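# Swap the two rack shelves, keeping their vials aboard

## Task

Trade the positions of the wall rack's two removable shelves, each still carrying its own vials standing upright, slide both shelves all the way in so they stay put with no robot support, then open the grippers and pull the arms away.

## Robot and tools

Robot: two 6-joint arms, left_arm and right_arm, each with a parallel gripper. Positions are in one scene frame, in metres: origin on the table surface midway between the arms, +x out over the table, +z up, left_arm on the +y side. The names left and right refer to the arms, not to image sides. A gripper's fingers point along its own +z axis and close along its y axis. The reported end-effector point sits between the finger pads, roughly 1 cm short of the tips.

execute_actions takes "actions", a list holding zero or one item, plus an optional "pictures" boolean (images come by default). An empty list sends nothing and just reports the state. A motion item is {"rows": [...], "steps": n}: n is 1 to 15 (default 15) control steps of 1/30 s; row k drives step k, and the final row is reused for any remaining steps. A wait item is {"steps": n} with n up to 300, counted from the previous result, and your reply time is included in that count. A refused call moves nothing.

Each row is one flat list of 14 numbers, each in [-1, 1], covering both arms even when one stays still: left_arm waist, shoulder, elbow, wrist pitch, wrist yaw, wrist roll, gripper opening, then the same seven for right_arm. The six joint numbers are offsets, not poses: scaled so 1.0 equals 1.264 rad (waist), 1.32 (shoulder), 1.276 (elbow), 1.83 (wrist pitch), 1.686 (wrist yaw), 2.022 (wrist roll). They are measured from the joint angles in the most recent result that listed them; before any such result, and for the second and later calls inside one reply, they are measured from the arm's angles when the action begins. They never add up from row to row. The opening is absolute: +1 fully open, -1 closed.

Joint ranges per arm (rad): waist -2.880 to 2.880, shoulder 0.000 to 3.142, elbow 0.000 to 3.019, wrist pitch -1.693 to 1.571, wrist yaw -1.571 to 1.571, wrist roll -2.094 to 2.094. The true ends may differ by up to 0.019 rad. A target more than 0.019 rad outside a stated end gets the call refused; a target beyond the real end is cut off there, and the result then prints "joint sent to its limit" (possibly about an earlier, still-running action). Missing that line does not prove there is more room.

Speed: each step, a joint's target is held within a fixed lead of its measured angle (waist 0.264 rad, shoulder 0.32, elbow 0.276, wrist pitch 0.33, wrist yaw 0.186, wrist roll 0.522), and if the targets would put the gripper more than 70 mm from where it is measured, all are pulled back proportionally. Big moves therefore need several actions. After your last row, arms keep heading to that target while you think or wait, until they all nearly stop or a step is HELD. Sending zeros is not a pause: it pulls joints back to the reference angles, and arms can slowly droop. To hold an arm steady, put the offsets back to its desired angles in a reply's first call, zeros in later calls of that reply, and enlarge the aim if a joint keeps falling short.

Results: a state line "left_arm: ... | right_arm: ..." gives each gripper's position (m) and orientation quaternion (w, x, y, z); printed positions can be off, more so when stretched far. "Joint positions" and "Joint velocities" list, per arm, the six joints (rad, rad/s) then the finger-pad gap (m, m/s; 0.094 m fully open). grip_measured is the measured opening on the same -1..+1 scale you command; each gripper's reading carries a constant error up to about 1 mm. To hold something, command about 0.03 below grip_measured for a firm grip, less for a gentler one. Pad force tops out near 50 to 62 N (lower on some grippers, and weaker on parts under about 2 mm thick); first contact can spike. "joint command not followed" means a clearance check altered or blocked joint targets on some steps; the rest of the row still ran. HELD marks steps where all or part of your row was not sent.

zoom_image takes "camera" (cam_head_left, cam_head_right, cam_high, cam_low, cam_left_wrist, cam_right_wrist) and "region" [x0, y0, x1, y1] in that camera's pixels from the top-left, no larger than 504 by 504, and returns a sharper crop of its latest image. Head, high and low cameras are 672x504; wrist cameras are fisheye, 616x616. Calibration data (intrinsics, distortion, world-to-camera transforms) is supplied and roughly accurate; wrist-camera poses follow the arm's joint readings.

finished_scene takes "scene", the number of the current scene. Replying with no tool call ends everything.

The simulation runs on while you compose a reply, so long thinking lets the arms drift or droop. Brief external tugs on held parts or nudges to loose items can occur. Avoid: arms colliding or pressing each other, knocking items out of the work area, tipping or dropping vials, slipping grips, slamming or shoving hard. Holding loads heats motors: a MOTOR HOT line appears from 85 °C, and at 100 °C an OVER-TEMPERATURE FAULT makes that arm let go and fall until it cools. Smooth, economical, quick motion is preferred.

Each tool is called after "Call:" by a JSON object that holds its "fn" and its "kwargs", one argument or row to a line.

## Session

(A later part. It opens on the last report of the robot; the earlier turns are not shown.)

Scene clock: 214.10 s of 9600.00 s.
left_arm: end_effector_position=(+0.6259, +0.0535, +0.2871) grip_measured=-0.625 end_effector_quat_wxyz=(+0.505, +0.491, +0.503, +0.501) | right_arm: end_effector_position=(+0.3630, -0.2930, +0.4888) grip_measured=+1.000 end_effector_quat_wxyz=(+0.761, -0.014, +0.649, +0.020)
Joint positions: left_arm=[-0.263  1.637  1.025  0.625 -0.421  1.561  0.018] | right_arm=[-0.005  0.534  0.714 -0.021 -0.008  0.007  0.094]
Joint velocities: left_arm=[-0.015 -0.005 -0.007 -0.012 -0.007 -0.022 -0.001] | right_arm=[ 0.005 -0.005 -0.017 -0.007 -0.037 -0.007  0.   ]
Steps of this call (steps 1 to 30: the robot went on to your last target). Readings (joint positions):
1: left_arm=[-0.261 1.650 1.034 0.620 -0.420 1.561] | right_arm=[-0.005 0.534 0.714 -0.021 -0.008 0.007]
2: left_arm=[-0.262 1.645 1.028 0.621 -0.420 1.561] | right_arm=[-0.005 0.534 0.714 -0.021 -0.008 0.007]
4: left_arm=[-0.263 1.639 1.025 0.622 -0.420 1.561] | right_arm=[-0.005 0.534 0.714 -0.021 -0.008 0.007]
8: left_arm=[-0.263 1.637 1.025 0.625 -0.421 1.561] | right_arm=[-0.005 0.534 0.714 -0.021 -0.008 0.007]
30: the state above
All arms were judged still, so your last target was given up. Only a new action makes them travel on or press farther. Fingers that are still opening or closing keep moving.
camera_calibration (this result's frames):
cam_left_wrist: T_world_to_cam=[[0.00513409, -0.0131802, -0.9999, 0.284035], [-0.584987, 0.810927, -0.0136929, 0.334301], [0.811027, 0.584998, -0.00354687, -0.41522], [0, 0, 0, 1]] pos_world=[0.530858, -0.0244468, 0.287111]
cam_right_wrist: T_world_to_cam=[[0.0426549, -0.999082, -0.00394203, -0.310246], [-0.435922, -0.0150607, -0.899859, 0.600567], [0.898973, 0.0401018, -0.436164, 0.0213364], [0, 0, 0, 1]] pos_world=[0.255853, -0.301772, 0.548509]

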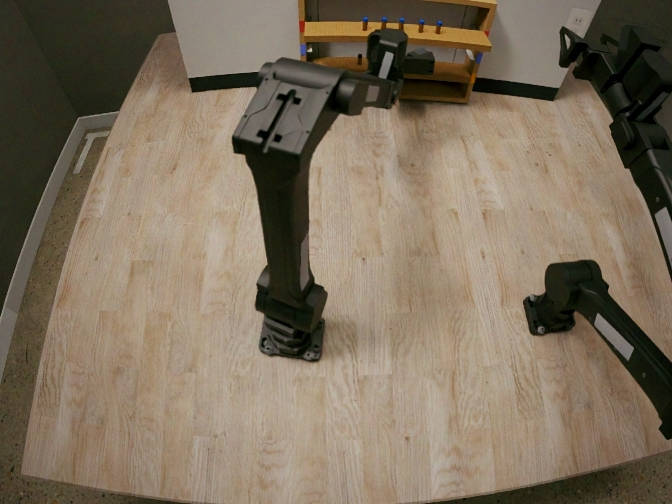

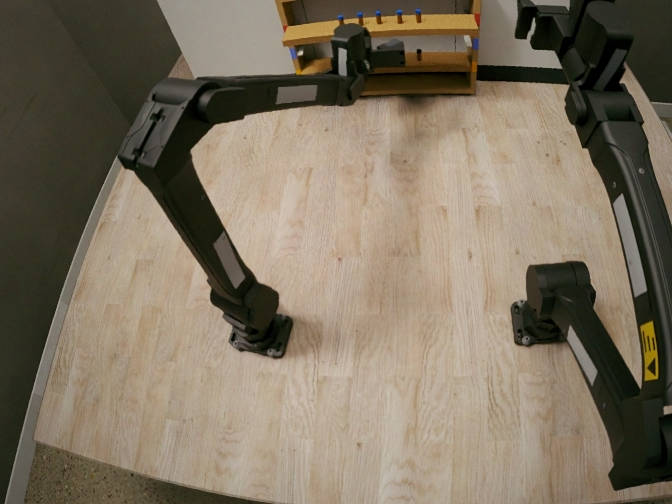

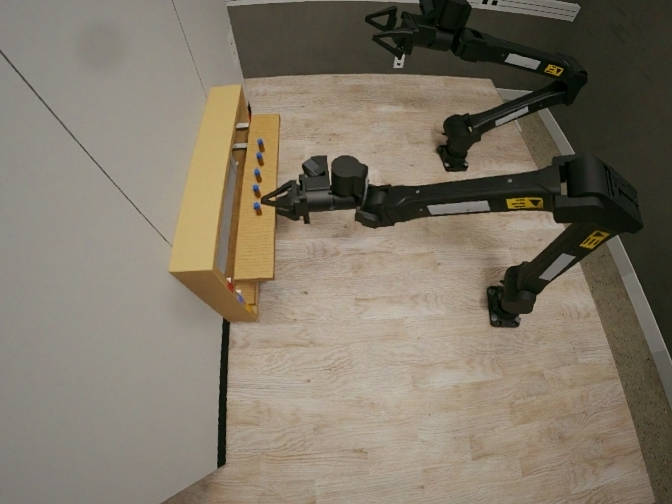

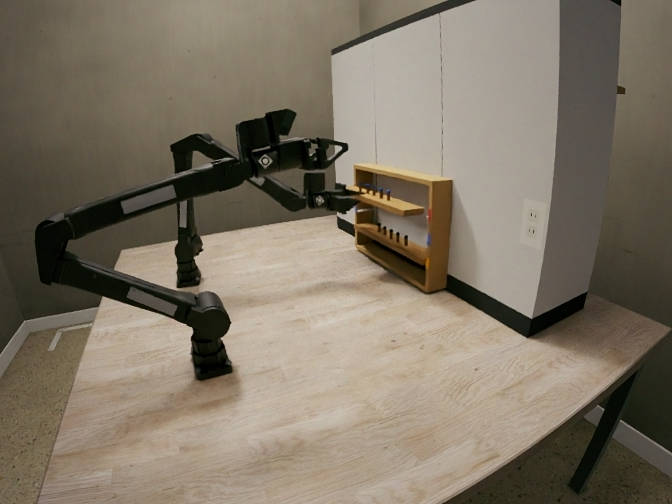

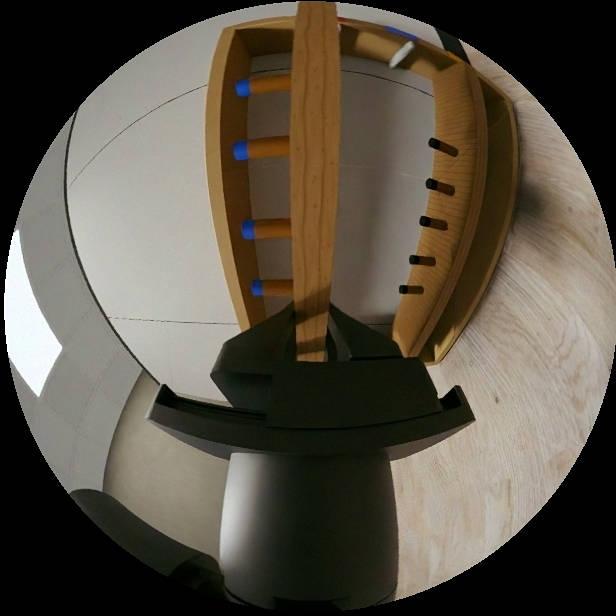

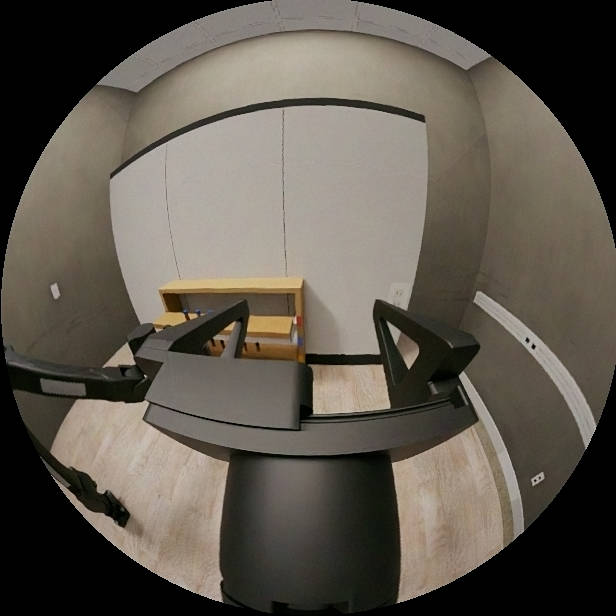

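Call:
{"fn": "execute_actions", "kwargs": {
  "actions": [
    {"rows":[[-0.004,-0.025,0.013,0.028,0,-0.012,-0.66,0,0,0,0,0,0,1],[-0.005,-0.02,0.009,0.034,0,-0.012,-0.66,0,0,0,0,0,0,1],[-0.006,-0.014,0.005,0.04,-0.001,-0.012,-0.66,0,0,0,0,0,0,1],[-0.006,-0.009,0.001,0.047,-0.001,-0.012,-0.66,0,0,0,0,0,0,1],[-0.007,-0.004,-0.003,0.053,-0.002,-0.012,-0.66,0,0,0,0,0,0,1],[-0.007,0.001,-0.007,0.06,-0.002,-0.012,-0.66,0,0,0,0,0,0,1],[-0.008,0.007,-0.011,0.066,-0.003,-0.012,-0.66,0,0,0,0,0,0,1],[-0.008,0.012,-0.015,0.072,-0.003,-0.012,-0.66,0,0,0,0,0,0,1],[-0.009,0.017,-0.019,0.079,-0.003,-0.012,-0.66,0,0,0,0,0,0,1],[-0.009,0.023,-0.023,0.085,-0.004,-0.012,-0.66,0,0,0,0,0,0,1],[-0.01,0.028,-0.027,0.092,-0.004,-0.012,-0.66,0,0,0,0,0,0,1],[-0.01,0.033,-0.031,0.098,-0.004,-0.012,-0.66,0,0,0,0,0,0,1],[-0.011,0.038,-0.035,0.104,-0.005,-0.012,-0.66,0,0,0,0,0,0,1],[-0.012,0.044,-0.039,0.111,-0.005,-0.012,-0.66,0,0,0,0,0,0,1],[-0.012,0.049,-0.043,0.117,-0.005,-0.012,-0.66,0,0,0,0,0,0,1]]}
  ],
  "pictures": false
}}

Call:
{"fn": "execute_actions", "kwargs": {
  "actions": [
    {"steps":30}
  ]
}}

Scene clock: 221.53 s of 9600.00 s.
left_arm: end_effector_position=(+0.6210, +0.0553, +0.2401) grip_measured=-0.625 end_effector_quat_wxyz=(+0.507, +0.487, +0.502, +0.503) | right_arm: end_effector_position=(+0.3630, -0.2930, +0.4888) grip_measured=+1.000 end_effector_quat_wxyz=(+0.761, -0.014, +0.649, +0.020)
Joint positions: left_arm=[-0.265  1.714  0.964  0.772 -0.426  1.561  0.018] | right_arm=[-0.005  0.534  0.714 -0.021 -0.008  0.007  0.094]
Joint velocities: left_arm=[-0.024  0.278 -0.193  0.305 -0.007 -0.037  0.   ] | right_arm=[-0.005 -0.015  0.002 -0.022 -0.066  0.007  0.   ]
Steps of this call (steps 1 to 90: nothing new was sent; then 3.93 s passed at rest; steps 91 to 105: all 15 steps of this action). Readings (joint positions):
91: left_arm=[-0.263 1.637 1.025 0.626 -0.421 1.561] | right_arm=[-0.005 0.534 0.714 -0.021 -0.008 0.007]
92: left_arm=[-0.263 1.637 1.024 0.629 -0.421 1.561] | right_arm=[-0.005 0.534 0.714 -0.021 -0.008 0.007]
94: left_arm=[-0.263 1.638 1.019 0.646 -0.421 1.561] | right_arm=[-0.005 0.534 0.714 -0.021 -0.008 0.007]
98: left_arm=[-0.263 1.653 1.002 0.694 -0.422 1.561] | right_arm=[-0.005 0.534 0.714 -0.021 -0.008 0.007]
105: the state above

Scene clock: 222.53 s of 9600.00 s.
left_arm: end_effector_position=(+0.6192, +0.0540, +0.2147) grip_measured=-0.625 end_effector_quat_wxyz=(+0.498, +0.498, +0.506, +0.498) | right_arm: end_effector_position=(+0.3630, -0.2930, +0.4888) grip_measured=+1.000 end_effector_quat_wxyz=(+0.761, -0.014, +0.649, +0.020)
Joint positions: left_arm=[-0.268  1.748  0.946  0.793 -0.426  1.561  0.018] | right_arm=[-0.005  0.534  0.714 -0.021 -0.008  0.007  0.094]
Joint velocities: left_arm=[ 0.005 -0.024  0.002 -0.012  0.007  0.022 -0.001] | right_arm=[ 0.015 -0.015  0.002  0.007 -0.022  0.037  0.   ]
Steps of this call (steps 1 to 30: the robot went on to your last target). Readings (joint positions):
1: left_arm=[-0.265 1.722 0.958 0.780 -0.426 1.561] | right_arm=[-0.005 0.534 0.714 -0.021 -0.008 0.007]
2: left_arm=[-0.266 1.730 0.954 0.784 -0.426 1.561] | right_arm=[-0.005 0.534 0.714 -0.021 -0.008 0.007]
4: left_arm=[-0.267 1.742 0.948 0.785 -0.426 1.561] | right_arm=[-0.005 0.534 0.714 -0.021 -0.008 0.007]
8: left_arm=[-0.268 1.748 0.946 0.787 -0.426 1.561] | right_arm=[-0.005 0.534 0.714 -0.021 -0.008 0.007]
30: the state above
All arms were judged still, so your last target was given up. Only a new action makes them travel on or press farther. Fingers that are still opening or closing keep moving.
camera_calibration (this result's frames):
cam_left_wrist: T_world_to_cam=[[-0.014414, -0.00456813, -0.999886, 0.223265], [-0.585074, 0.810966, 0.00472922, 0.325105], [0.810851, 0.585076, -0.014362, -0.407884], [0, 0, 0, 1]] pos_world=[0.524162, -0.0239865, 0.215844]
cam_right_wrist: T_world_to_cam=[[0.0426549, -0.999082, -0.00394203, -0.310246], [-0.435922, -0.0150607, -0.899859, 0.600567], [0.898973, 0.0401018, -0.436164, 0.0213364], [0, 0, 0, 1]] pos_world=[0.255853, -0.301772, 0.548509]

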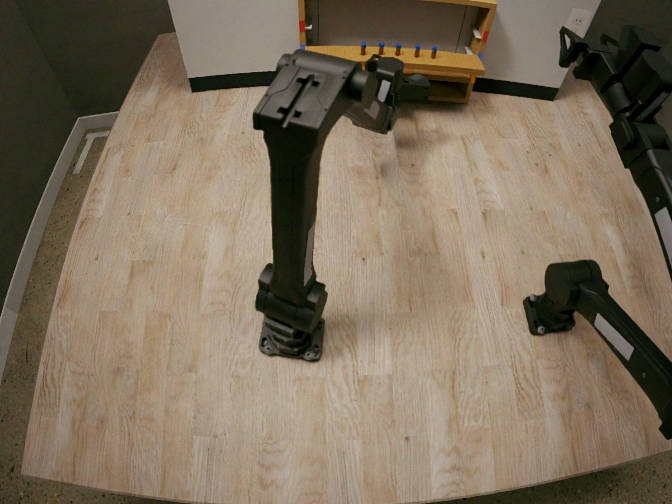

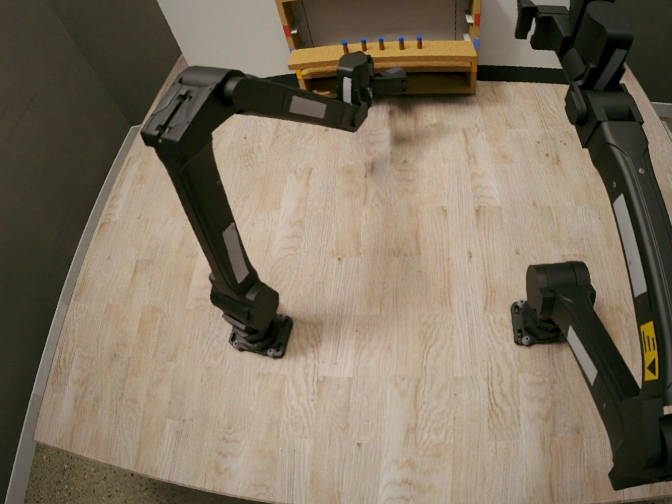

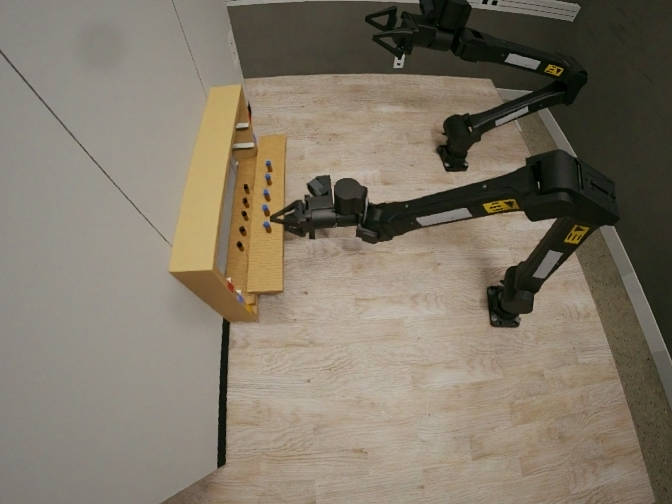

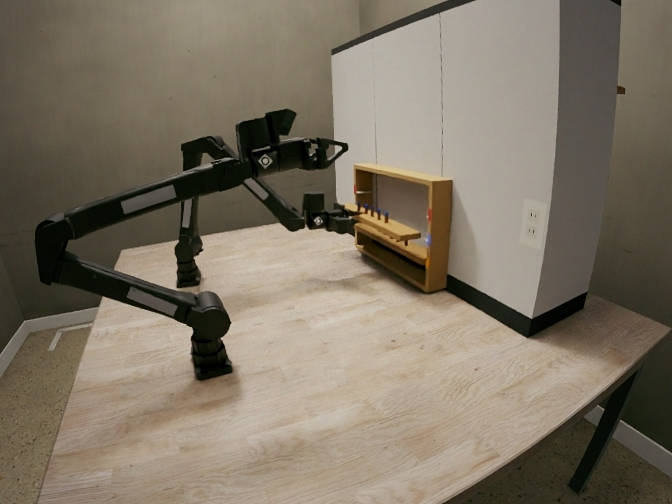

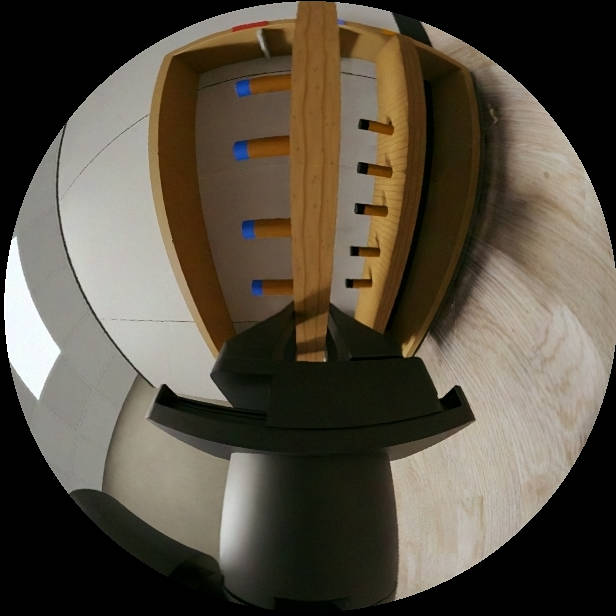

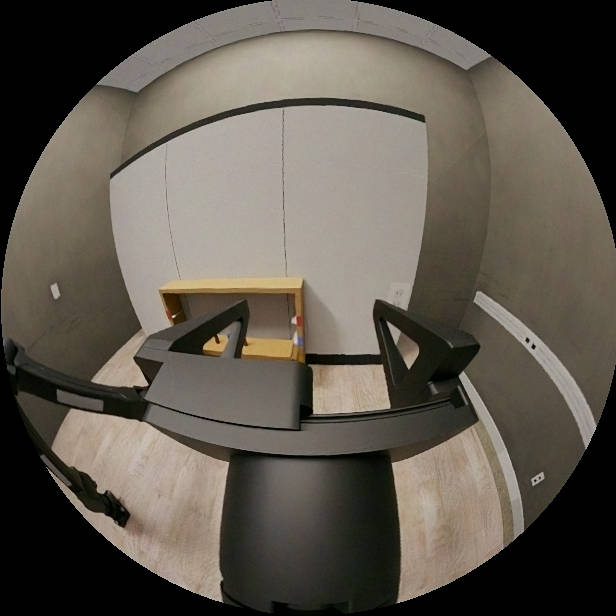

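Call:
{"fn": "execute_actions", "kwargs": {
  "actions": [
    {"rows":[[0.005,-0.03,0.04,0.012,0.002,-0.012,-0.66,0,0,0,0,0,0,1],[0.007,-0.028,0.055,0.011,0.003,-0.012,-0.66,0,0,0,0,0,0,1],[0.008,-0.024,0.062,0.01,0.004,-0.012,-0.66,0,0,0,0,0,0,1],[0.01,-0.019,0.069,0.009,0.006,-0.012,-0.66,0,0,0,0,0,0,1],[0.012,-0.015,0.077,0.008,0.007,-0.012,-0.66,0,0,0,0,0,0,1],[0.014,-0.01,0.084,0.007,0.008,-0.012,-0.66,0,0,0,0,0,0,1],[0.015,-0.006,0.091,0.006,0.01,-0.012,-0.66,0,0,0,0,0,0,1],[0.017,-0.001,0.098,0.005,0.011,-0.012,-0.66,0,0,0,0,0,0,1],[0.019,0.003,0.106,0.004,0.012,-0.012,-0.66,0,0,0,0,0,0,1],[0.02,0.008,0.113,0.003,0.014,-0.012,-0.66,0,0,0,0,0,0,1],[0.022,0.012,0.12,0.001,0.015,-0.012,-0.66,0,0,0,0,0,0,1],[0.024,0.017,0.127,0,0.016,-0.012,-0.66,0,0,0,0,0,0,1],[0.026,0.021,0.135,-0.001,0.018,-0.012,-0.66,0,0,0,0,0,0,1],[0.027,0.026,0.142,-0.002,0.019,-0.012,-0.66,0,0,0,0,0,0,1],[0.029,0.03,0.149,-0.003,0.02,-0.012,-0.66,0,0,0,0,0,0,1]]}
  ],
  "pictures": false
}}

Call:
{"fn": "execute_actions", "kwargs": {
  "actions": [
    {"steps":30}
  ],
  "pictures": false
}}

Scene clock: 232.57 s of 9600.00 s.
left_arm: end_effector_position=(+0.6518, +0.0497, +0.2245) grip_measured=-0.625 end_effector_quat_wxyz=(+0.508, +0.492, +0.500, +0.500) | right_arm: end_effector_position=(+0.3630, -0.2930, +0.4888) grip_measured=+1.000 end_effector_quat_wxyz=(+0.761, -0.014, +0.649, +0.020)
Joint positions: left_arm=[-0.248  1.802  1.044  0.775 -0.397  1.561  0.018] | right_arm=[-0.005  0.534  0.714 -0.021 -0.008  0.007  0.094]
Joint velocities: left_arm=[ 0.093  0.161  0.247 -0.056  0.095  0.022 -0.001] | right_arm=[-0.005 -0.015 -0.012  0.012 -0.022  0.022  0.   ]
Steps of this call (steps 1 to 90: nothing new was sent; then 6.53 s passed at rest; steps 91 to 105: all 15 steps of this action). Readings (joint positions):
91: left_arm=[-0.268 1.748 0.946 0.793 -0.426 1.561] | right_arm=[-0.005 0.534 0.714 -0.021 -0.008 0.007]
92: left_arm=[-0.268 1.748 0.946 0.793 -0.425 1.561] | right_arm=[-0.005 0.534 0.714 -0.021 -0.008 0.007]
94: left_arm=[-0.268 1.748 0.946 0.793 -0.422 1.561] | right_arm=[-0.005 0.534 0.714 -0.021 -0.008 0.007]
98: left_arm=[-0.265 1.759 0.970 0.787 -0.413 1.561] | right_arm=[-0.005 0.534 0.714 -0.021 -0.008 0.007]
105: the state above

Scene clock: 233.57 s of 9600.00 s.
left_arm: end_effector_position=(+0.6592, +0.0528, +0.2214) grip_measured=-0.625 end_effector_quat_wxyz=(+0.505, +0.492, +0.502, +0.501) | right_arm: end_effector_position=(+0.3630, -0.2930, +0.4888) grip_measured=+1.000 end_effector_quat_wxyz=(+0.761, -0.014, +0.649, +0.020)
Joint positions: left_arm=[-0.239  1.818  1.062  0.769 -0.395  1.561  0.018] | right_arm=[-0.005  0.534  0.714 -0.021 -0.008  0.007  0.094]
Joint velocities: left_arm=[-0.005  0.005 -0.017 -0.002  0.051 -0.095  0.001] | right_arm=[ 0.015 -0.015 -0.012 -0.002 -0.007  0.022  0.   ]
Steps of this call (steps 1 to 30: the robot went on to your last target). Readings (joint positions):
1: left_arm=[-0.245 1.808 1.052 0.774 -0.396 1.561] | right_arm=[-0.005 0.534 0.714 -0.021 -0.008 0.007]
2: left_arm=[-0.243 1.812 1.058 0.773 -0.396 1.561] | right_arm=[-0.005 0.534 0.714 -0.021 -0.008 0.007]
4: left_arm=[-0.240 1.817 1.062 0.772 -0.396 1.561] | right_arm=[-0.005 0.534 0.714 -0.021 -0.008 0.007]
8: left_arm=[-0.239 1.818 1.062 0.769 -0.395 1.561] | right_arm=[-0.005 0.534 0.714 -0.021 -0.008 0.007]
30: the state above
All arms were judged still, so your last target was given up. Only a new action makes them travel on or press farther. Fingers that are still opening or closing keep moving.

Call:
{"fn": "execute_actions", "kwargs": {
  "actions": [
    {"rows":[[0.007,-0.022,0.06,0.01,0.002,-0.012,-0.66,0,0,0,0,0,0,1],[0.009,-0.016,0.068,0.008,0.003,-0.012,-0.66,0,0,0,0,0,0,1],[0.01,-0.01,0.077,0.007,0.004,-0.012,-0.66,0,0,0,0,0,0,1],[0.012,-0.004,0.085,0.005,0.006,-0.012,-0.66,0,0,0,0,0,0,1],[0.014,0.002,0.093,0.004,0.007,-0.012,-0.66,0,0,0,0,0,0,1],[0.016,0.008,0.102,0.002,0.008,-0.012,-0.66,0,0,0,0,0,0,1],[0.017,0.014,0.11,0.001,0.01,-0.012,-0.66,0,0,0,0,0,0,1],[0.019,0.02,0.118,-0.001,0.011,-0.012,-0.66,0,0,0,0,0,0,1],[0.021,0.025,0.127,-0.003,0.012,-0.012,-0.66,0,0,0,0,0,0,1],[0.022,0.031,0.135,-0.004,0.014,-0.012,-0.66,0,0,0,0,0,0,1],[0.024,0.037,0.143,-0.006,0.015,-0.012,-0.66,0,0,0,0,0,0,1],[0.026,0.043,0.152,-0.007,0.016,-0.012,-0.66,0,0,0,0,0,0,1],[0.028,0.049,0.16,-0.009,0.018,-0.012,-0.66,0,0,0,0,0,0,1],[0.029,0.055,0.169,-0.01,0.019,-0.012,-0.66,0,0,0,0,0,0,1],[0.031,0.061,0.177,-0.012,0.02,-0.012,-0.66,0,0,0,0,0,0,1]]}
  ],
  "pictures": false
}}

Call:
{"fn": "execute_actions", "kwargs": {
  "actions": [
    {"steps":30}
  ],
  "pictures": false
}}

Scene clock: 240.53 s of 9600.00 s.
left_arm: end_effector_position=(+0.7024, +0.0499, +0.2136) grip_measured=-0.625 end_effector_quat_wxyz=(+0.505, +0.493, +0.502, +0.500) | right_arm: end_effector_position=(+0.3630, -0.2930, +0.4888) grip_measured=+1.000 end_effector_quat_wxyz=(+0.761, -0.014, +0.649, +0.020)
Joint positions: left_arm=[-0.214  1.914  1.189  0.736 -0.367  1.561  0.018] | right_arm=[-0.005  0.534  0.714 -0.021 -0.008  0.007  0.094]
Joint velocities: left_arm=[ 0.073  0.22   0.295 -0.09   0.066 -0.007  0.001] | right_arm=[ 0.015  0.005 -0.002  0.007  0.022 -0.007  0.   ]
Steps of this call (steps 1 to 90: nothing new was sent; then 3.47 s passed at rest; steps 91 to 105: all 15 steps of this action). Readings (joint positions):
91: left_arm=[-0.239 1.818 1.062 0.769 -0.395 1.561] | right_arm=[-0.005 0.534 0.714 -0.021 -0.008 0.007]
92: left_arm=[-0.239 1.819 1.062 0.769 -0.395 1.561] | right_arm=[-0.005 0.534 0.714 -0.021 -0.008 0.007]
94: left_arm=[-0.239 1.823 1.070 0.766 -0.392 1.561] | right_arm=[-0.005 0.534 0.714 -0.021 -0.008 0.007]
98: left_arm=[-0.234 1.853 1.113 0.756 -0.382 1.561] | right_arm=[-0.005 0.534 0.714 -0.021 -0.008 0.007]
105: the state above

Scene clock: 241.53 s of 9600.00 s.
left_arm: end_effector_position=(+0.7104, +0.0526, +0.2050) grip_measured=-0.625 end_effector_quat_wxyz=(+0.500, +0.496, +0.505, +0.499) | right_arm: end_effector_position=(+0.3630, -0.2930, +0.4888) grip_measured=+1.000 end_effector_quat_wxyz=(+0.761, -0.014, +0.649, +0.020)
Joint positions: left_arm=[-0.207  1.937  1.209  0.727 -0.365  1.561  0.018] | right_arm=[-0.005  0.534  0.714 -0.021 -0.008  0.007  0.094]
Joint velocities: left_arm=[-0.015 -0.005 -0.002 -0.012  0.066  0.022  0.   ] | right_arm=[-0.005  0.005 -0.002 -0.012 -0.022 -0.037  0.   ]
Steps of this call (steps 1 to 30: the robot went on to your last target). Readings (joint positions):
1: left_arm=[-0.212 1.922 1.199 0.733 -0.366 1.561] | right_arm=[-0.005 0.534 0.714 -0.021 -0.008 0.007]
2: left_arm=[-0.210 1.928 1.205 0.732 -0.366 1.561] | right_arm=[-0.005 0.534 0.714 -0.021 -0.008 0.007]
4: left_arm=[-0.207 1.935 1.209 0.730 -0.366 1.561] | right_arm=[-0.005 0.534 0.714 -0.021 -0.008 0.007]
8: left_arm=[-0.207 1.937 1.209 0.727 -0.365 1.561] | right_arm=[-0.005 0.534 0.714 -0.021 -0.008 0.007]
30: the state above
All arms were judged still, so your last target was given up. Only a new action makes them travel on or press farther. Fingers that are still opening or closing keep moving.

Call:
{"fn": "execute_actions", "kwargs": {
  "actions": [
    {"rows":[[0.004,-0.03,0.06,0.015,0.002,-0.008,-0.66,0,0,0,0,0,0,1],[0.005,-0.028,0.062,0.016,0.002,-0.008,-0.66,0,0,0,0,0,0,1],[0.005,-0.026,0.064,0.017,0.003,-0.008,-0.66,0,0,0,0,0,0,1],[0.006,-0.024,0.066,0.018,0.003,-0.008,-0.66,0,0,0,0,0,0,1],[0.006,-0.022,0.068,0.018,0.004,-0.008,-0.66,0,0,0,0,0,0,1],[0.006,-0.02,0.07,0.018,0.004,-0.005,-0.66,0,0,0,0,0,0,1],[0.006,-0.018,0.072,0.018,0.004,-0.005,-0.66,0,0,0,0,0,0,1],[0.006,-0.016,0.074,0.018,0.004,-0.005,-0.66,0,0,0,0,0,0,1],[0.006,-0.014,0.074,0.018,0.004,-0.005,-0.66,0,0,0,0,0,0,1]]}
  ],
  "pictures": false
}}

Call:
{"fn": "execute_actions", "kwargs": {
  "actions": [
    {"steps":25}
  ],
  "pictures": false
}}

Scene clock: 245.93 s of 9600.00 s.
left_arm: end_effector_position=(+0.7147, +0.0504, +0.2045) grip_measured=-0.625 end_effector_quat_wxyz=(+0.502, +0.495, +0.504, +0.499) | right_arm: end_effector_position=(+0.3630, -0.2930, +0.4888) grip_measured=+1.000 end_effector_quat_wxyz=(+0.761, -0.014, +0.649, +0.020)
Joint positions: left_arm=[-0.207  1.949  1.224  0.727 -0.362  1.561  0.018] | right_arm=[-0.005  0.534  0.714 -0.021 -0.008  0.007  0.094]
Joint velocities: left_arm=[-0.015 -0.005 -0.002  0.012 -0.051  0.037  0.   ] | right_arm=[ 0.015 -0.005  0.012  0.012 -0.007  0.007  0.   ]
Steps of this call (steps 1 to 90: nothing new was sent; then 0.90 s passed at rest; steps 91 to 105: all 15 steps of this action). Readings (joint positions):
91: left_arm=[-0.207 1.937 1.209 0.727 -0.365 1.561] | right_arm=[-0.005 0.534 0.714 -0.021 -0.008 0.007]
92: left_arm=[-0.207 1.937 1.209 0.727 -0.365 1.561] | right_arm=[-0.005 0.534 0.714 -0.021 -0.008 0.007]
94: left_arm=[-0.207 1.937 1.209 0.727 -0.364 1.561] | right_arm=[-0.005 0.534 0.714 -0.021 -0.008 0.007]
98: left_arm=[-0.207 1.941 1.215 0.727 -0.362 1.561] | right_arm=[-0.005 0.534 0.714 -0.021 -0.008 0.007]
105: the state above

Scene clock: 246.77 s of 9600.00 s.
left_arm: end_effector_position=(+0.7148, +0.0504, +0.2036) grip_measured=-0.625 end_effector_quat_wxyz=(+0.501, +0.496, +0.504, +0.499) | right_arm: end_effector_position=(+0.3630, -0.2930, +0.4888) grip_measured=+1.000 end_effector_quat_wxyz=(+0.761, -0.014, +0.649, +0.020)
Joint positions: left_arm=[-0.207  1.95   1.224  0.727 -0.362  1.561  0.018] | right_arm=[-0.005  0.534  0.714 -0.021 -0.008  0.007  0.094]
Joint velocities: left_arm=[-0.015 -0.005  0.012 -0.017 -0.022 -0.051 -0.001] | right_arm=[-0.015  0.015 -0.002 -0.022  0.022 -0.022  0.   ]
Steps of this call (steps 1 to 15: the robot went on to your last target; steps 16 to 25: nothing new was sent). Readings (joint positions):
1: left_arm=[-0.207 1.949 1.224 0.727 -0.362 1.561] | right_arm=[-0.005 0.534 0.714 -0.021 -0.008 0.007]
2: left_arm=[-0.207 1.950 1.224 0.727 -0.362 1.561] | right_arm=[-0.005 0.534 0.714 -0.021 -0.008 0.007]
4: left_arm=[-0.207 1.950 1.224 0.727 -0.362 1.561] | right_arm=[-0.005 0.534 0.714 -0.021 -0.008 0.007]
8: left_arm=[-0.207 1.950 1.224 0.727 -0.362 1.561] | right_arm=[-0.005 0.534 0.714 -0.021 -0.008 0.007]
25: the state above
All arms were judged still, so your last target was given up. Only a new action makes them travel on or press farther. Fingers that are still opening or closing keep moving.

Probably at the back. Settle down while keeping mild forward push.

Call:
{"fn": "execute_actions", "kwargs": {
  "actions": [
    {"rows":[[0,-0.02,0.055,0.018,0,-0.004,-0.66,0,0,0,0,0,0,1],[0,-0.017,0.053,0.018,0,-0.004,-0.66,0,0,0,0,0,0,1],[0,-0.014,0.051,0.018,0,-0.004,-0.66,0,0,0,0,0,0,1],[0,-0.011,0.049,0.018,0,0,-0.66,0,0,0,0,0,0,1],[0,-0.008,0.047,0.017,0,0,-0.66,0,0,0,0,0,0,1],[0,-0.005,0.045,0.016,0,0,-0.66,0,0,0,0,0,0,1],[0,-0.002,0.042,0.014,0,0,-0.66,0,0,0,0,0,0,1],[0,0.001,0.039,0.012,0,0,-0.66,0,0,0,0,0,0,1],[0,0.003,0.036,0.01,0,0,-0.66,0,0,0,0,0,0,1],[0,0.005,0.033,0.01,0,0,-0.66,0,0,0,0,0,0,1]]}
  ],
  "pictures": false
}}

Call:
{"fn": "execute_actions", "kwargs": {
  "actions": [
    {"steps":25}
  ]
}}

Scene clock: 252.23 s of 9600.00 s.
left_arm: end_effector_position=(+0.7150, +0.0503, +0.2017) grip_measured=-0.625 end_effector_quat_wxyz=(+0.500, +0.497, +0.504, +0.499) | right_arm: end_effector_position=(+0.3630, -0.2930, +0.4888) grip_measured=+1.000 end_effector_quat_wxyz=(+0.761, -0.014, +0.649, +0.020)
Joint positions: left_arm=[-0.207  1.953  1.224  0.727 -0.362  1.562  0.018] | right_arm=[-0.005  0.534  0.714 -0.021 -0.008  0.007  0.094]
Joint velocities: left_arm=[-0.015 -0.005 -0.007 -0.012  0.037 -0.022 -0.   ] | right_arm=[ 0.005 -0.005 -0.007  0.007  0.007 -0.007  0.   ]
Steps of this call (steps 1 to 90: nothing new was sent; then 1.97 s passed at rest; steps 91 to 105: all 15 steps of this action). Readings (joint positions):
91: left_arm=[-0.207 1.950 1.224 0.727 -0.362 1.561] | right_arm=[-0.005 0.534 0.714 -0.021 -0.008 0.007]
92: left_arm=[-0.207 1.950 1.224 0.727 -0.362 1.561] | right_arm=[-0.005 0.534 0.714 -0.021 -0.008 0.007]
94: left_arm=[-0.207 1.952 1.224 0.727 -0.362 1.561] | right_arm=[-0.005 0.534 0.714 -0.021 -0.008 0.007]
98: left_arm=[-0.207 1.952 1.224 0.727 -0.362 1.562] | right_arm=[-0.005 0.534 0.714 -0.021 -0.008 0.007]
105: the state above

Scene clock: 253.07 s of 9600.00 s.
left_arm: end_effector_position=(+0.7150, +0.0503, +0.2017) grip_measured=-0.625 end_effector_quat_wxyz=(+0.500, +0.497, +0.504, +0.499) | right_arm: end_effector_position=(+0.3630, -0.2930, +0.4888) grip_measured=+1.000 end_effector_quat_wxyz=(+0.761, -0.014, +0.649, +0.020)
Joint positions: left_arm=[-0.207  1.953  1.224  0.727 -0.362  1.562  0.018] | right_arm=[-0.005  0.534  0.714 -0.021 -0.008  0.007  0.094]
Joint velocities: left_arm=[ 0.015 -0.005  0.017  0.012  0.037 -0.022 -0.001] | right_arm=[-0.015 -0.005 -0.012  0.002 -0.051 -0.007  0.   ]
Steps of this call (steps 1 to 15: the robot went on to your last target; steps 16 to 25: nothing new was sent). Readings (joint positions):
1: left_arm=[-0.207 1.953 1.224 0.727 -0.362 1.562] | right_arm=[-0.005 0.534 0.714 -0.021 -0.008 0.007]
2: left_arm=[-0.207 1.953 1.224 0.727 -0.362 1.562] | right_arm=[-0.005 0.534 0.714 -0.021 -0.008 0.007]
4: left_arm=[-0.207 1.953 1.224 0.727 -0.362 1.562] | right_arm=[-0.005 0.534 0.714 -0.021 -0.008 0.007]
8: left_arm=[-0.207 1.953 1.224 0.727 -0.362 1.562] | right_arm=[-0.005 0.534 0.714 -0.021 -0.008 0.007]
25: the state above
All arms were judged still, so your last target was given up. Only a new action makes them travel on or press farther. Fingers that are still opening or closing keep moving.
camera_calibration (this result's frames):
cam_left_wrist: T_world_to_cam=[[-0.00820185, -0.0059019, -0.999949, 0.207286], [-0.583226, 0.81231, -0.0000106369, 0.383756], [0.812268, 0.583196, -0.0101046, -0.485431], [0, 0, 0, 1]] pos_world=[0.619816, -0.0274038, 0.202374]
cam_right_wrist: T_world_to_cam=[[0.0426549, -0.999082, -0.00394203, -0.310246], [-0.435922, -0.0150607, -0.899859, 0.600567], [0.898973, 0.0401018, -0.436164, 0.0213364], [0, 0, 0, 1]] pos_world=[0.255853, -0.301772, 0.548509]

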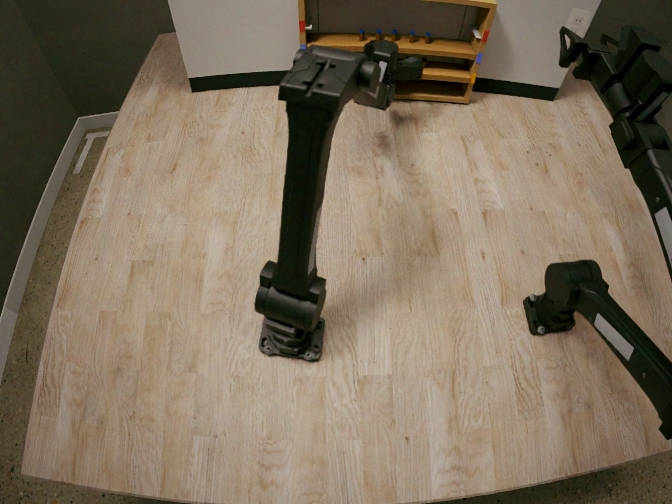

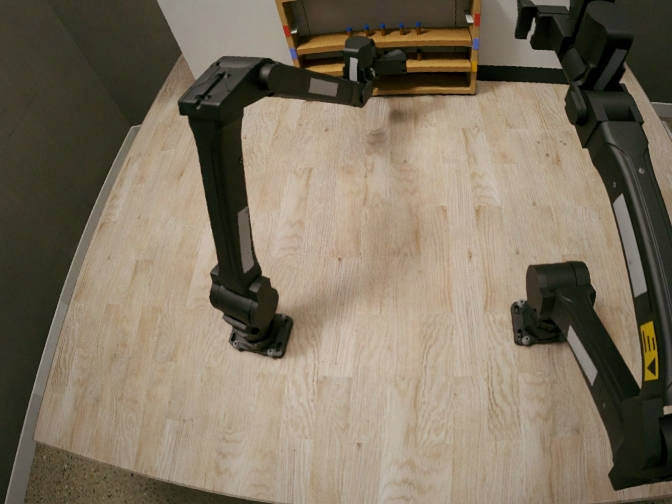

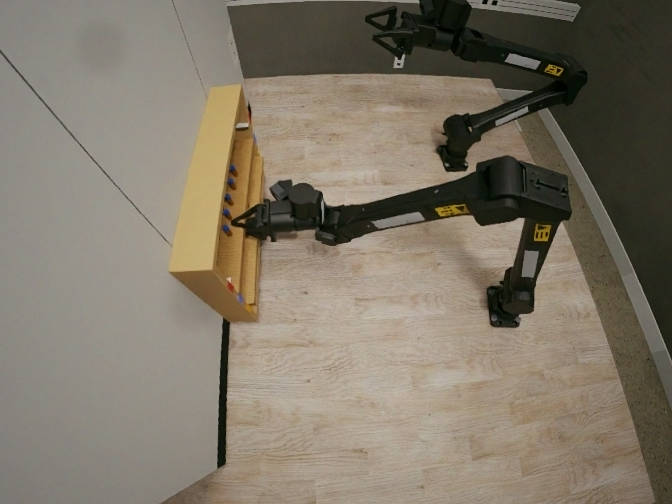

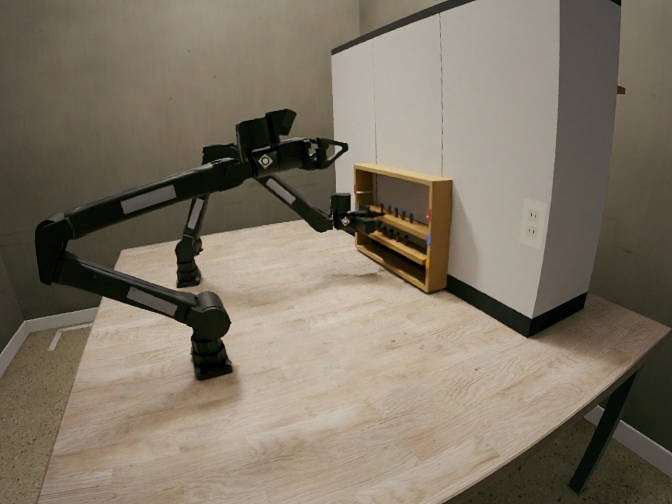

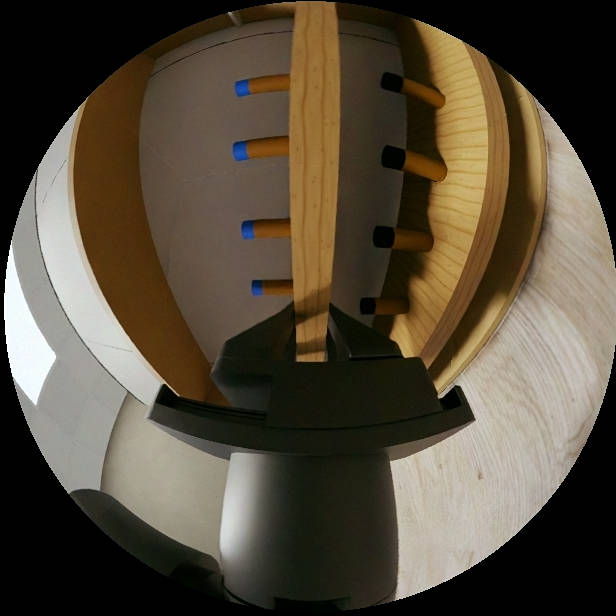

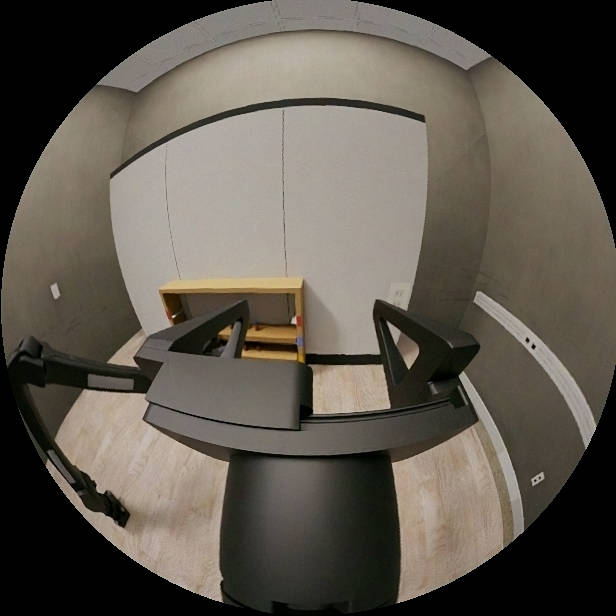

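Call:
{"fn": "execute_actions", "kwargs": {
  "actions": [
    {"rows":[[0,-0.008,0.02,0.005,0,0,-0.58,0,0,0,0,0,0,1],[0,-0.008,0.02,0.005,0,0,-0.5,0,0,0,0,0,0,1],[0,-0.008,0.02,0.005,0,0,-0.35,0,0,0,0,0,0,1]],"steps":12}
  ],
  "pictures": false
}}

Call:
{"fn": "execute_actions", "kwargs": {
  "actions": [
    {"rows":[[-0.006,-0.02,0.005,0.01,-0.002,0,-0.35,0,0,0,0,0,0,1],[-0.009,-0.028,-0.009,0.014,-0.005,0,-0.35,0,0,0,0,0,0,1],[-0.011,-0.036,-0.023,0.017,-0.007,0,-0.35,0,0,0,0,0,0,1],[-0.014,-0.043,-0.037,0.021,-0.009,0,-0.35,0,0,0,0,0,0,1],[-0.017,-0.051,-0.05,0.025,-0.011,0,-0.35,0,0,0,0,0,0,1],[-0.02,-0.059,-0.064,0.028,-0.014,0,-0.35,0,0,0,0,0,0,1],[-0.022,-0.067,-0.078,0.032,-0.016,0,-0.35,0,0,0,0,0,0,1],[-0.025,-0.075,-0.092,0.036,-0.018,0,-0.35,0,0,0,0,0,0,1],[-0.028,-0.082,-0.106,0.039,-0.02,0,-0.35,0,0,0,0,0,0,1],[-0.03,-0.09,-0.12,0.043,-0.023,0,-0.35,0,0,0,0,0,0,1],[-0.033,-0.098,-0.134,0.046,-0.025,0,-0.35,0,0,0,0,0,0,1],[-0.036,-0.106,-0.147,0.05,-0.027,0,-0.35,0,0,0,0,0,0,1],[-0.039,-0.113,-0.161,0.054,-0.029,0,-0.35,0,0,0,0,0,0,1],[-0.041,-0.121,-0.175,0.057,-0.032,0,-0.35,0,0,0,0,0,0,1],[-0.044,-0.129,-0.189,0.061,-0.034,0,-0.35,0,0,0,0,0,0,1]]}
  ],
  "pictures": false
}}

Call:
{"fn": "execute_actions", "kwargs": {
  "actions": [
    {"steps":25}
  ]
}}

Scene clock: 260.47 s of 9600.00 s.
left_arm: end_effector_position=(+0.7150, +0.0503, +0.2014) grip_measured=-0.351 end_effector_quat_wxyz=(+0.500, +0.497, +0.504, +0.499) | right_arm: end_effector_position=(+0.3630, -0.2930, +0.4888) grip_measured=+1.000 end_effector_quat_wxyz=(+0.761, -0.014, +0.649, +0.020)
Joint positions: left_arm=[-0.207  1.953  1.224  0.727 -0.362  1.562  0.03 ] | right_arm=[-0.005  0.534  0.714 -0.021 -0.008  0.007  0.094]
Joint velocities: left_arm=[-0.005 -0.015  0.012  0.002 -0.007  0.007 -0.   ] | right_arm=[-0.005 -0.024  0.017 -0.012 -0.022  0.007  0.   ]
Steps of this call (steps 1 to 90: nothing new was sent; then 4.00 s passed at rest; steps 91 to 102: all 12 steps of this action). Readings (joint positions):
91: left_arm=[-0.207 1.953 1.224 0.727 -0.362 1.562] | right_arm=[-0.005 0.534 0.714 -0.021 -0.008 0.007]
92: left_arm=[-0.207 1.953 1.224 0.727 -0.362 1.562] | right_arm=[-0.005 0.534 0.714 -0.021 -0.008 0.007]
94: left_arm=[-0.207 1.953 1.224 0.727 -0.362 1.562] | right_arm=[-0.005 0.534 0.714 -0.021 -0.008 0.007]
98: left_arm=[-0.207 1.953 1.224 0.727 -0.362 1.562] | right_arm=[-0.005 0.534 0.714 -0.021 -0.008 0.007]
102: the state above

Scene clock: 260.97 s of 9600.00 s.
left_arm: end_effector_position=(+0.6464, +0.0553, +0.2043) grip_measured=-0.351 end_effector_quat_wxyz=(+0.498, +0.494, +0.506, +0.502) | right_arm: end_effector_position=(+0.3630, -0.2930, +0.4888) grip_measured=+1.000 end_effector_quat_wxyz=(+0.761, -0.014, +0.649, +0.020)
Joint positions: left_arm=[-0.247  1.822  1.015  0.807 -0.412  1.562  0.03 ] | right_arm=[-0.005  0.534  0.714 -0.021 -0.008  0.007  0.094]
Joint velocities: left_arm=[-0.132 -0.337 -0.496  0.198 -0.183 -0.007 -0.001] | right_arm=[-0.005  0.005 -0.002  0.017 -0.007  0.022  0.   ]
Steps of this call (steps 1 to 15: all 15 steps of this action). Readings (joint positions):
1: left_arm=[-0.207 1.953 1.224 0.727 -0.362 1.562] | right_arm=[-0.005 0.534 0.714 -0.021 -0.008 0.007]
2: left_arm=[-0.207 1.952 1.223 0.729 -0.364 1.562] | right_arm=[-0.005 0.534 0.714 -0.021 -0.008 0.007]
4: left_arm=[-0.207 1.943 1.208 0.737 -0.370 1.562] | right_arm=[-0.005 0.534 0.714 -0.021 -0.008 0.007]
8: left_arm=[-0.215 1.903 1.138 0.760 -0.386 1.562] | right_arm=[-0.005 0.534 0.714 -0.021 -0.008 0.007]
15: the state above

Scene clock: 261.80 s of 9600.00 s.
left_arm: end_effector_position=(+0.6341, +0.0536, +0.2077) grip_measured=-0.351 end_effector_quat_wxyz=(+0.502, +0.494, +0.503, +0.501) | right_arm: end_effector_position=(+0.3630, -0.2930, +0.4888) grip_measured=+1.000 end_effector_quat_wxyz=(+0.761, -0.014, +0.649, +0.020)
Joint positions: left_arm=[-0.257  1.797  0.982  0.821 -0.415  1.562  0.03 ] | right_arm=[-0.005  0.534  0.714 -0.021 -0.008  0.007  0.094]
Joint velocities: left_arm=[ 0.005  0.005  0.007  0.012  0.022 -0.022 -0.001] | right_arm=[ 0.005  0.005 -0.007 -0.012  0.007  0.007  0.   ]
Steps of this call (steps 1 to 25: the robot went on to your last target). Readings (joint positions):
1: left_arm=[-0.250 1.812 1.000 0.813 -0.414 1.562] | right_arm=[-0.005 0.534 0.714 -0.021 -0.008 0.007]
2: left_arm=[-0.253 1.804 0.989 0.816 -0.415 1.562] | right_arm=[-0.005 0.534 0.714 -0.021 -0.008 0.007]
4: left_arm=[-0.257 1.797 0.982 0.819 -0.415 1.562] | right_arm=[-0.005 0.534 0.714 -0.021 -0.008 0.007]
8: left_arm=[-0.257 1.797 0.982 0.821 -0.415 1.562] | right_arm=[-0.005 0.534 0.714 -0.021 -0.008 0.007]
25: the state above
camera_calibration (this result's frames):
cam_left_wrist: T_world_to_cam=[[-0.000795356, -0.00901764, -0.999959, 0.208157], [-0.585677, 0.810515, -0.0068434, 0.336966], [0.810544, 0.585648, -0.00592608, -0.421487], [0, 0, 0, 1]] pos_world=[0.539153, -0.0243958, 0.207957]
cam_right_wrist: T_world_to_cam=[[0.0426549, -0.999082, -0.00394203, -0.310246], [-0.435922, -0.0150607, -0.899859, 0.600567], [0.898973, 0.0401018, -0.436164, 0.0213364], [0, 0, 0, 1]] pos_world=[0.255853, -0.301772, 0.548509]

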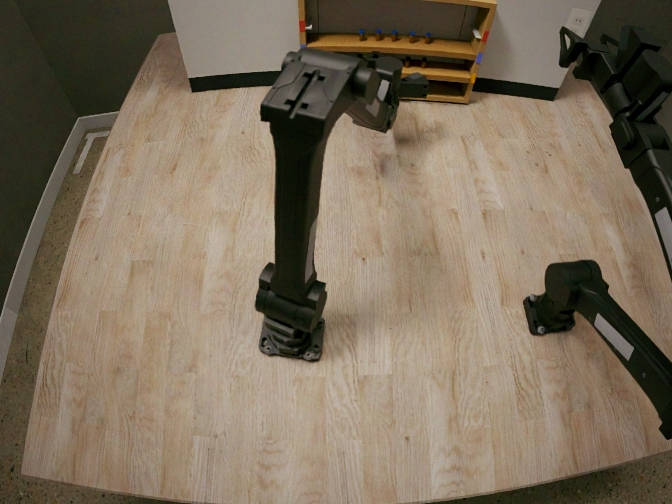

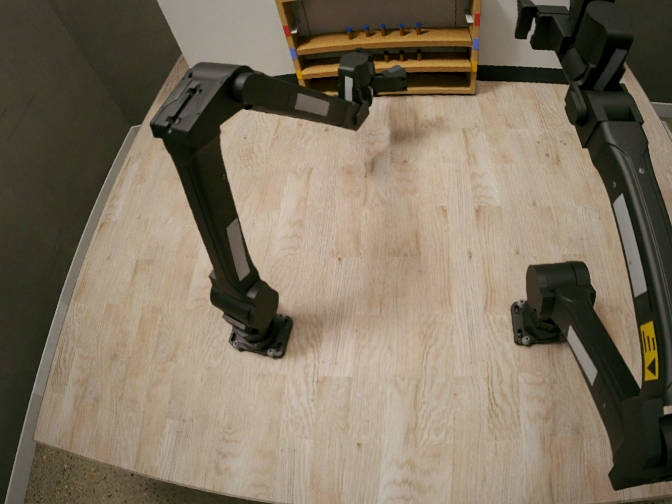

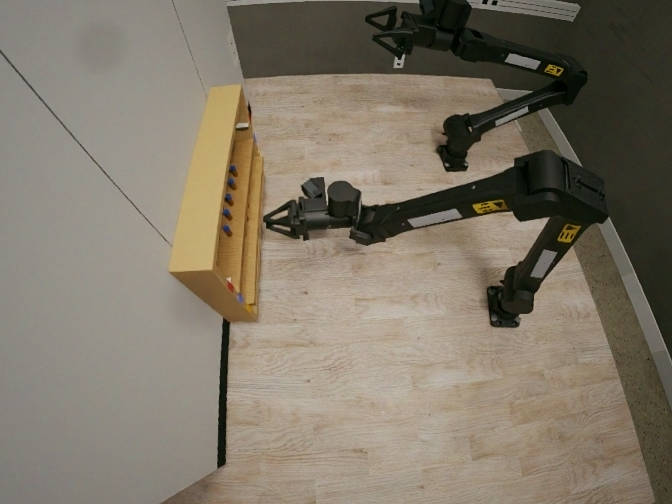

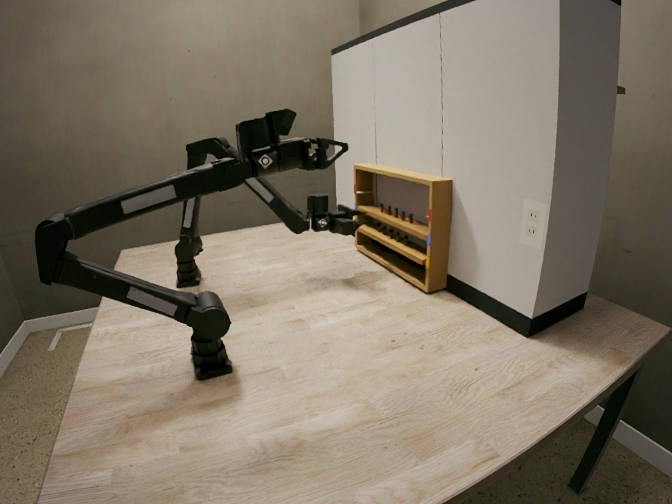

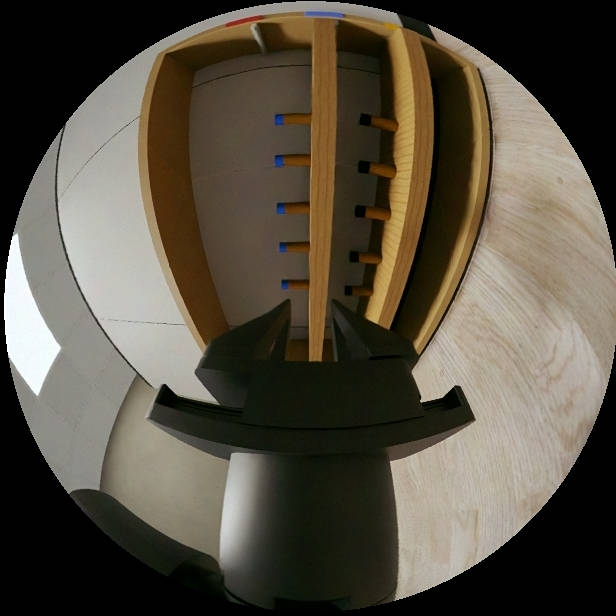

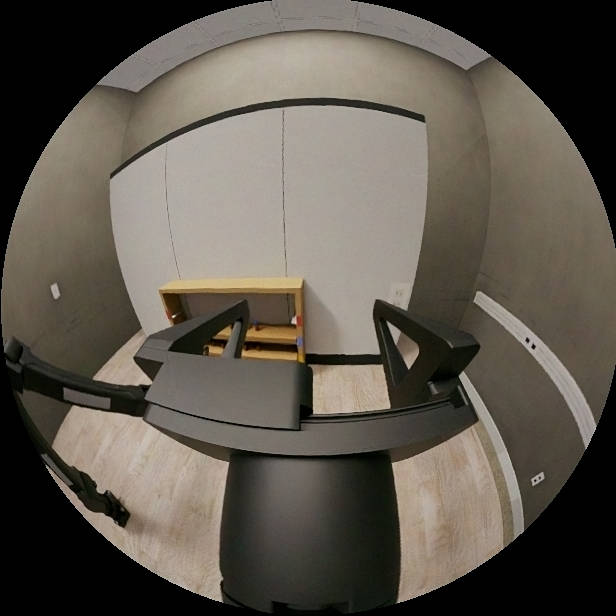

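Call:
{"fn": "execute_actions", "kwargs": {
  "actions": [
    {"rows":[[0,0.01,0.005,0.015,0,0,0,0,0,0,0,0,0,1],[0,0.02,0,0.024,0,0,0,0,0,0,0,0,0,1],[0,0.03,-0.005,0.033,0,0,0,0,0,0,0,0,0,1],[0,0.04,-0.01,0.042,0,0,0,0,0,0,0,0,0,1],[0,0.05,-0.014,0.051,0,0,0,0,0,0,0,0,0,1],[0,0.06,-0.014,0.06,0,0,0,0,0,0,0,0,0,1],[0,0.07,-0.014,0.069,0,0,0,0,0,0,0,0,0,1],[0,0.08,-0.014,0.078,0,0,0,0,0,0,0,0,0,1],[0,0.09,-0.014,0.087,0,0,0,0,0,0,0,0,0,1],[0,0.1,-0.014,0.096,0,0,0,0,0,0,0,0,0,1],[0,0.11,-0.014,0.105,0,0,0,0,0,0,0,0,0,1],[0,0.12,-0.014,0.114,0,0,0,0,0,0,0,0,0,1],[0,0.129,-0.014,0.12,0,0,0,0,0,0,0,0,0,1]]}
  ],
  "pictures": false
}}

Call:
{"fn": "execute_actions", "kwargs": {
  "actions": [
    {"steps":30}
  ],
  "pictures": false
}}

Scene clock: 267.13 s of 9600.00 s.
left_arm: end_effector_position=(+0.6355, +0.0530, +0.1322) grip_measured=-0.001 end_effector_quat_wxyz=(+0.502, +0.494, +0.503, +0.501) | right_arm: end_effector_position=(+0.3630, -0.2930, +0.4888) grip_measured=+1.000 end_effector_quat_wxyz=(+0.761, -0.014, +0.649, +0.020)
Joint positions: left_arm=[-0.257  1.969  0.965  1.011 -0.415  1.562  0.047] | right_arm=[-0.005  0.534  0.714 -0.021 -0.008  0.007  0.094]
Joint velocities: left_arm=[-0.005  0.298 -0.051  0.12  -0.022 -0.037 -0.   ] | right_arm=[ 0.005  0.005  0.007 -0.012  0.037 -0.007  0.   ]
Steps of this call (steps 1 to 15: the robot went on to your last target; steps 16 to 90: nothing new was sent; then 1.83 s passed at rest; steps 91 to 105: all 15 steps of this action). Readings (joint positions):
91: left_arm=[-0.257 1.797 0.982 0.823 -0.415 1.562] | right_arm=[-0.005 0.534 0.714 -0.021 -0.008 0.007]
92: left_arm=[-0.257 1.799 0.982 0.829 -0.415 1.562] | right_arm=[-0.005 0.534 0.714 -0.021 -0.008 0.007]
94: left_arm=[-0.257 1.809 0.981 0.855 -0.415 1.562] | right_arm=[-0.005 0.534 0.714 -0.021 -0.008 0.007]
98: left_arm=[-0.257 1.855 0.973 0.919 -0.415 1.562] | right_arm=[-0.005 0.534 0.714 -0.021 -0.008 0.007]
105: the state above

Scene clock: 268.13 s of 9600.00 s.
left_arm: end_effector_position=(+0.6337, +0.0538, +0.1217) grip_measured=-0.001 end_effector_quat_wxyz=(+0.499, +0.497, +0.505, +0.499) | right_arm: end_effector_position=(+0.3630, -0.2930, +0.4888) grip_measured=+1.000 end_effector_quat_wxyz=(+0.761, -0.014, +0.649, +0.020)
Joint positions: left_arm=[-0.257  1.986  0.959  1.022 -0.415  1.562  0.047] | right_arm=[-0.005  0.534  0.714 -0.021 -0.008  0.007  0.094]
Joint velocities: left_arm=[-0.005 -0.005  0.002  0.002 -0.022  0.037 -0.   ] | right_arm=[-0.015 -0.005 -0.012 -0.002  0.007  0.037  0.   ]
Steps of this call (steps 1 to 30: the robot went on to your last target). Readings (joint positions):
1: left_arm=[-0.257 1.978 0.964 1.013 -0.415 1.562] | right_arm=[-0.005 0.534 0.714 -0.021 -0.008 0.007]
2: left_arm=[-0.257 1.984 0.962 1.014 -0.415 1.562] | right_arm=[-0.005 0.534 0.714 -0.021 -0.008 0.007]
4: left_arm=[-0.257 1.987 0.959 1.015 -0.415 1.562] | right_arm=[-0.005 0.534 0.714 -0.021 -0.008 0.007]
8: left_arm=[-0.257 1.986 0.959 1.022 -0.415 1.562] | right_arm=[-0.005 0.534 0.714 -0.021 -0.008 0.007]
30: the state above
All arms were judged still, so your last target was given up. Only a new action makes them travel on or press farther. Fingers that are still opening or closing keep moving.


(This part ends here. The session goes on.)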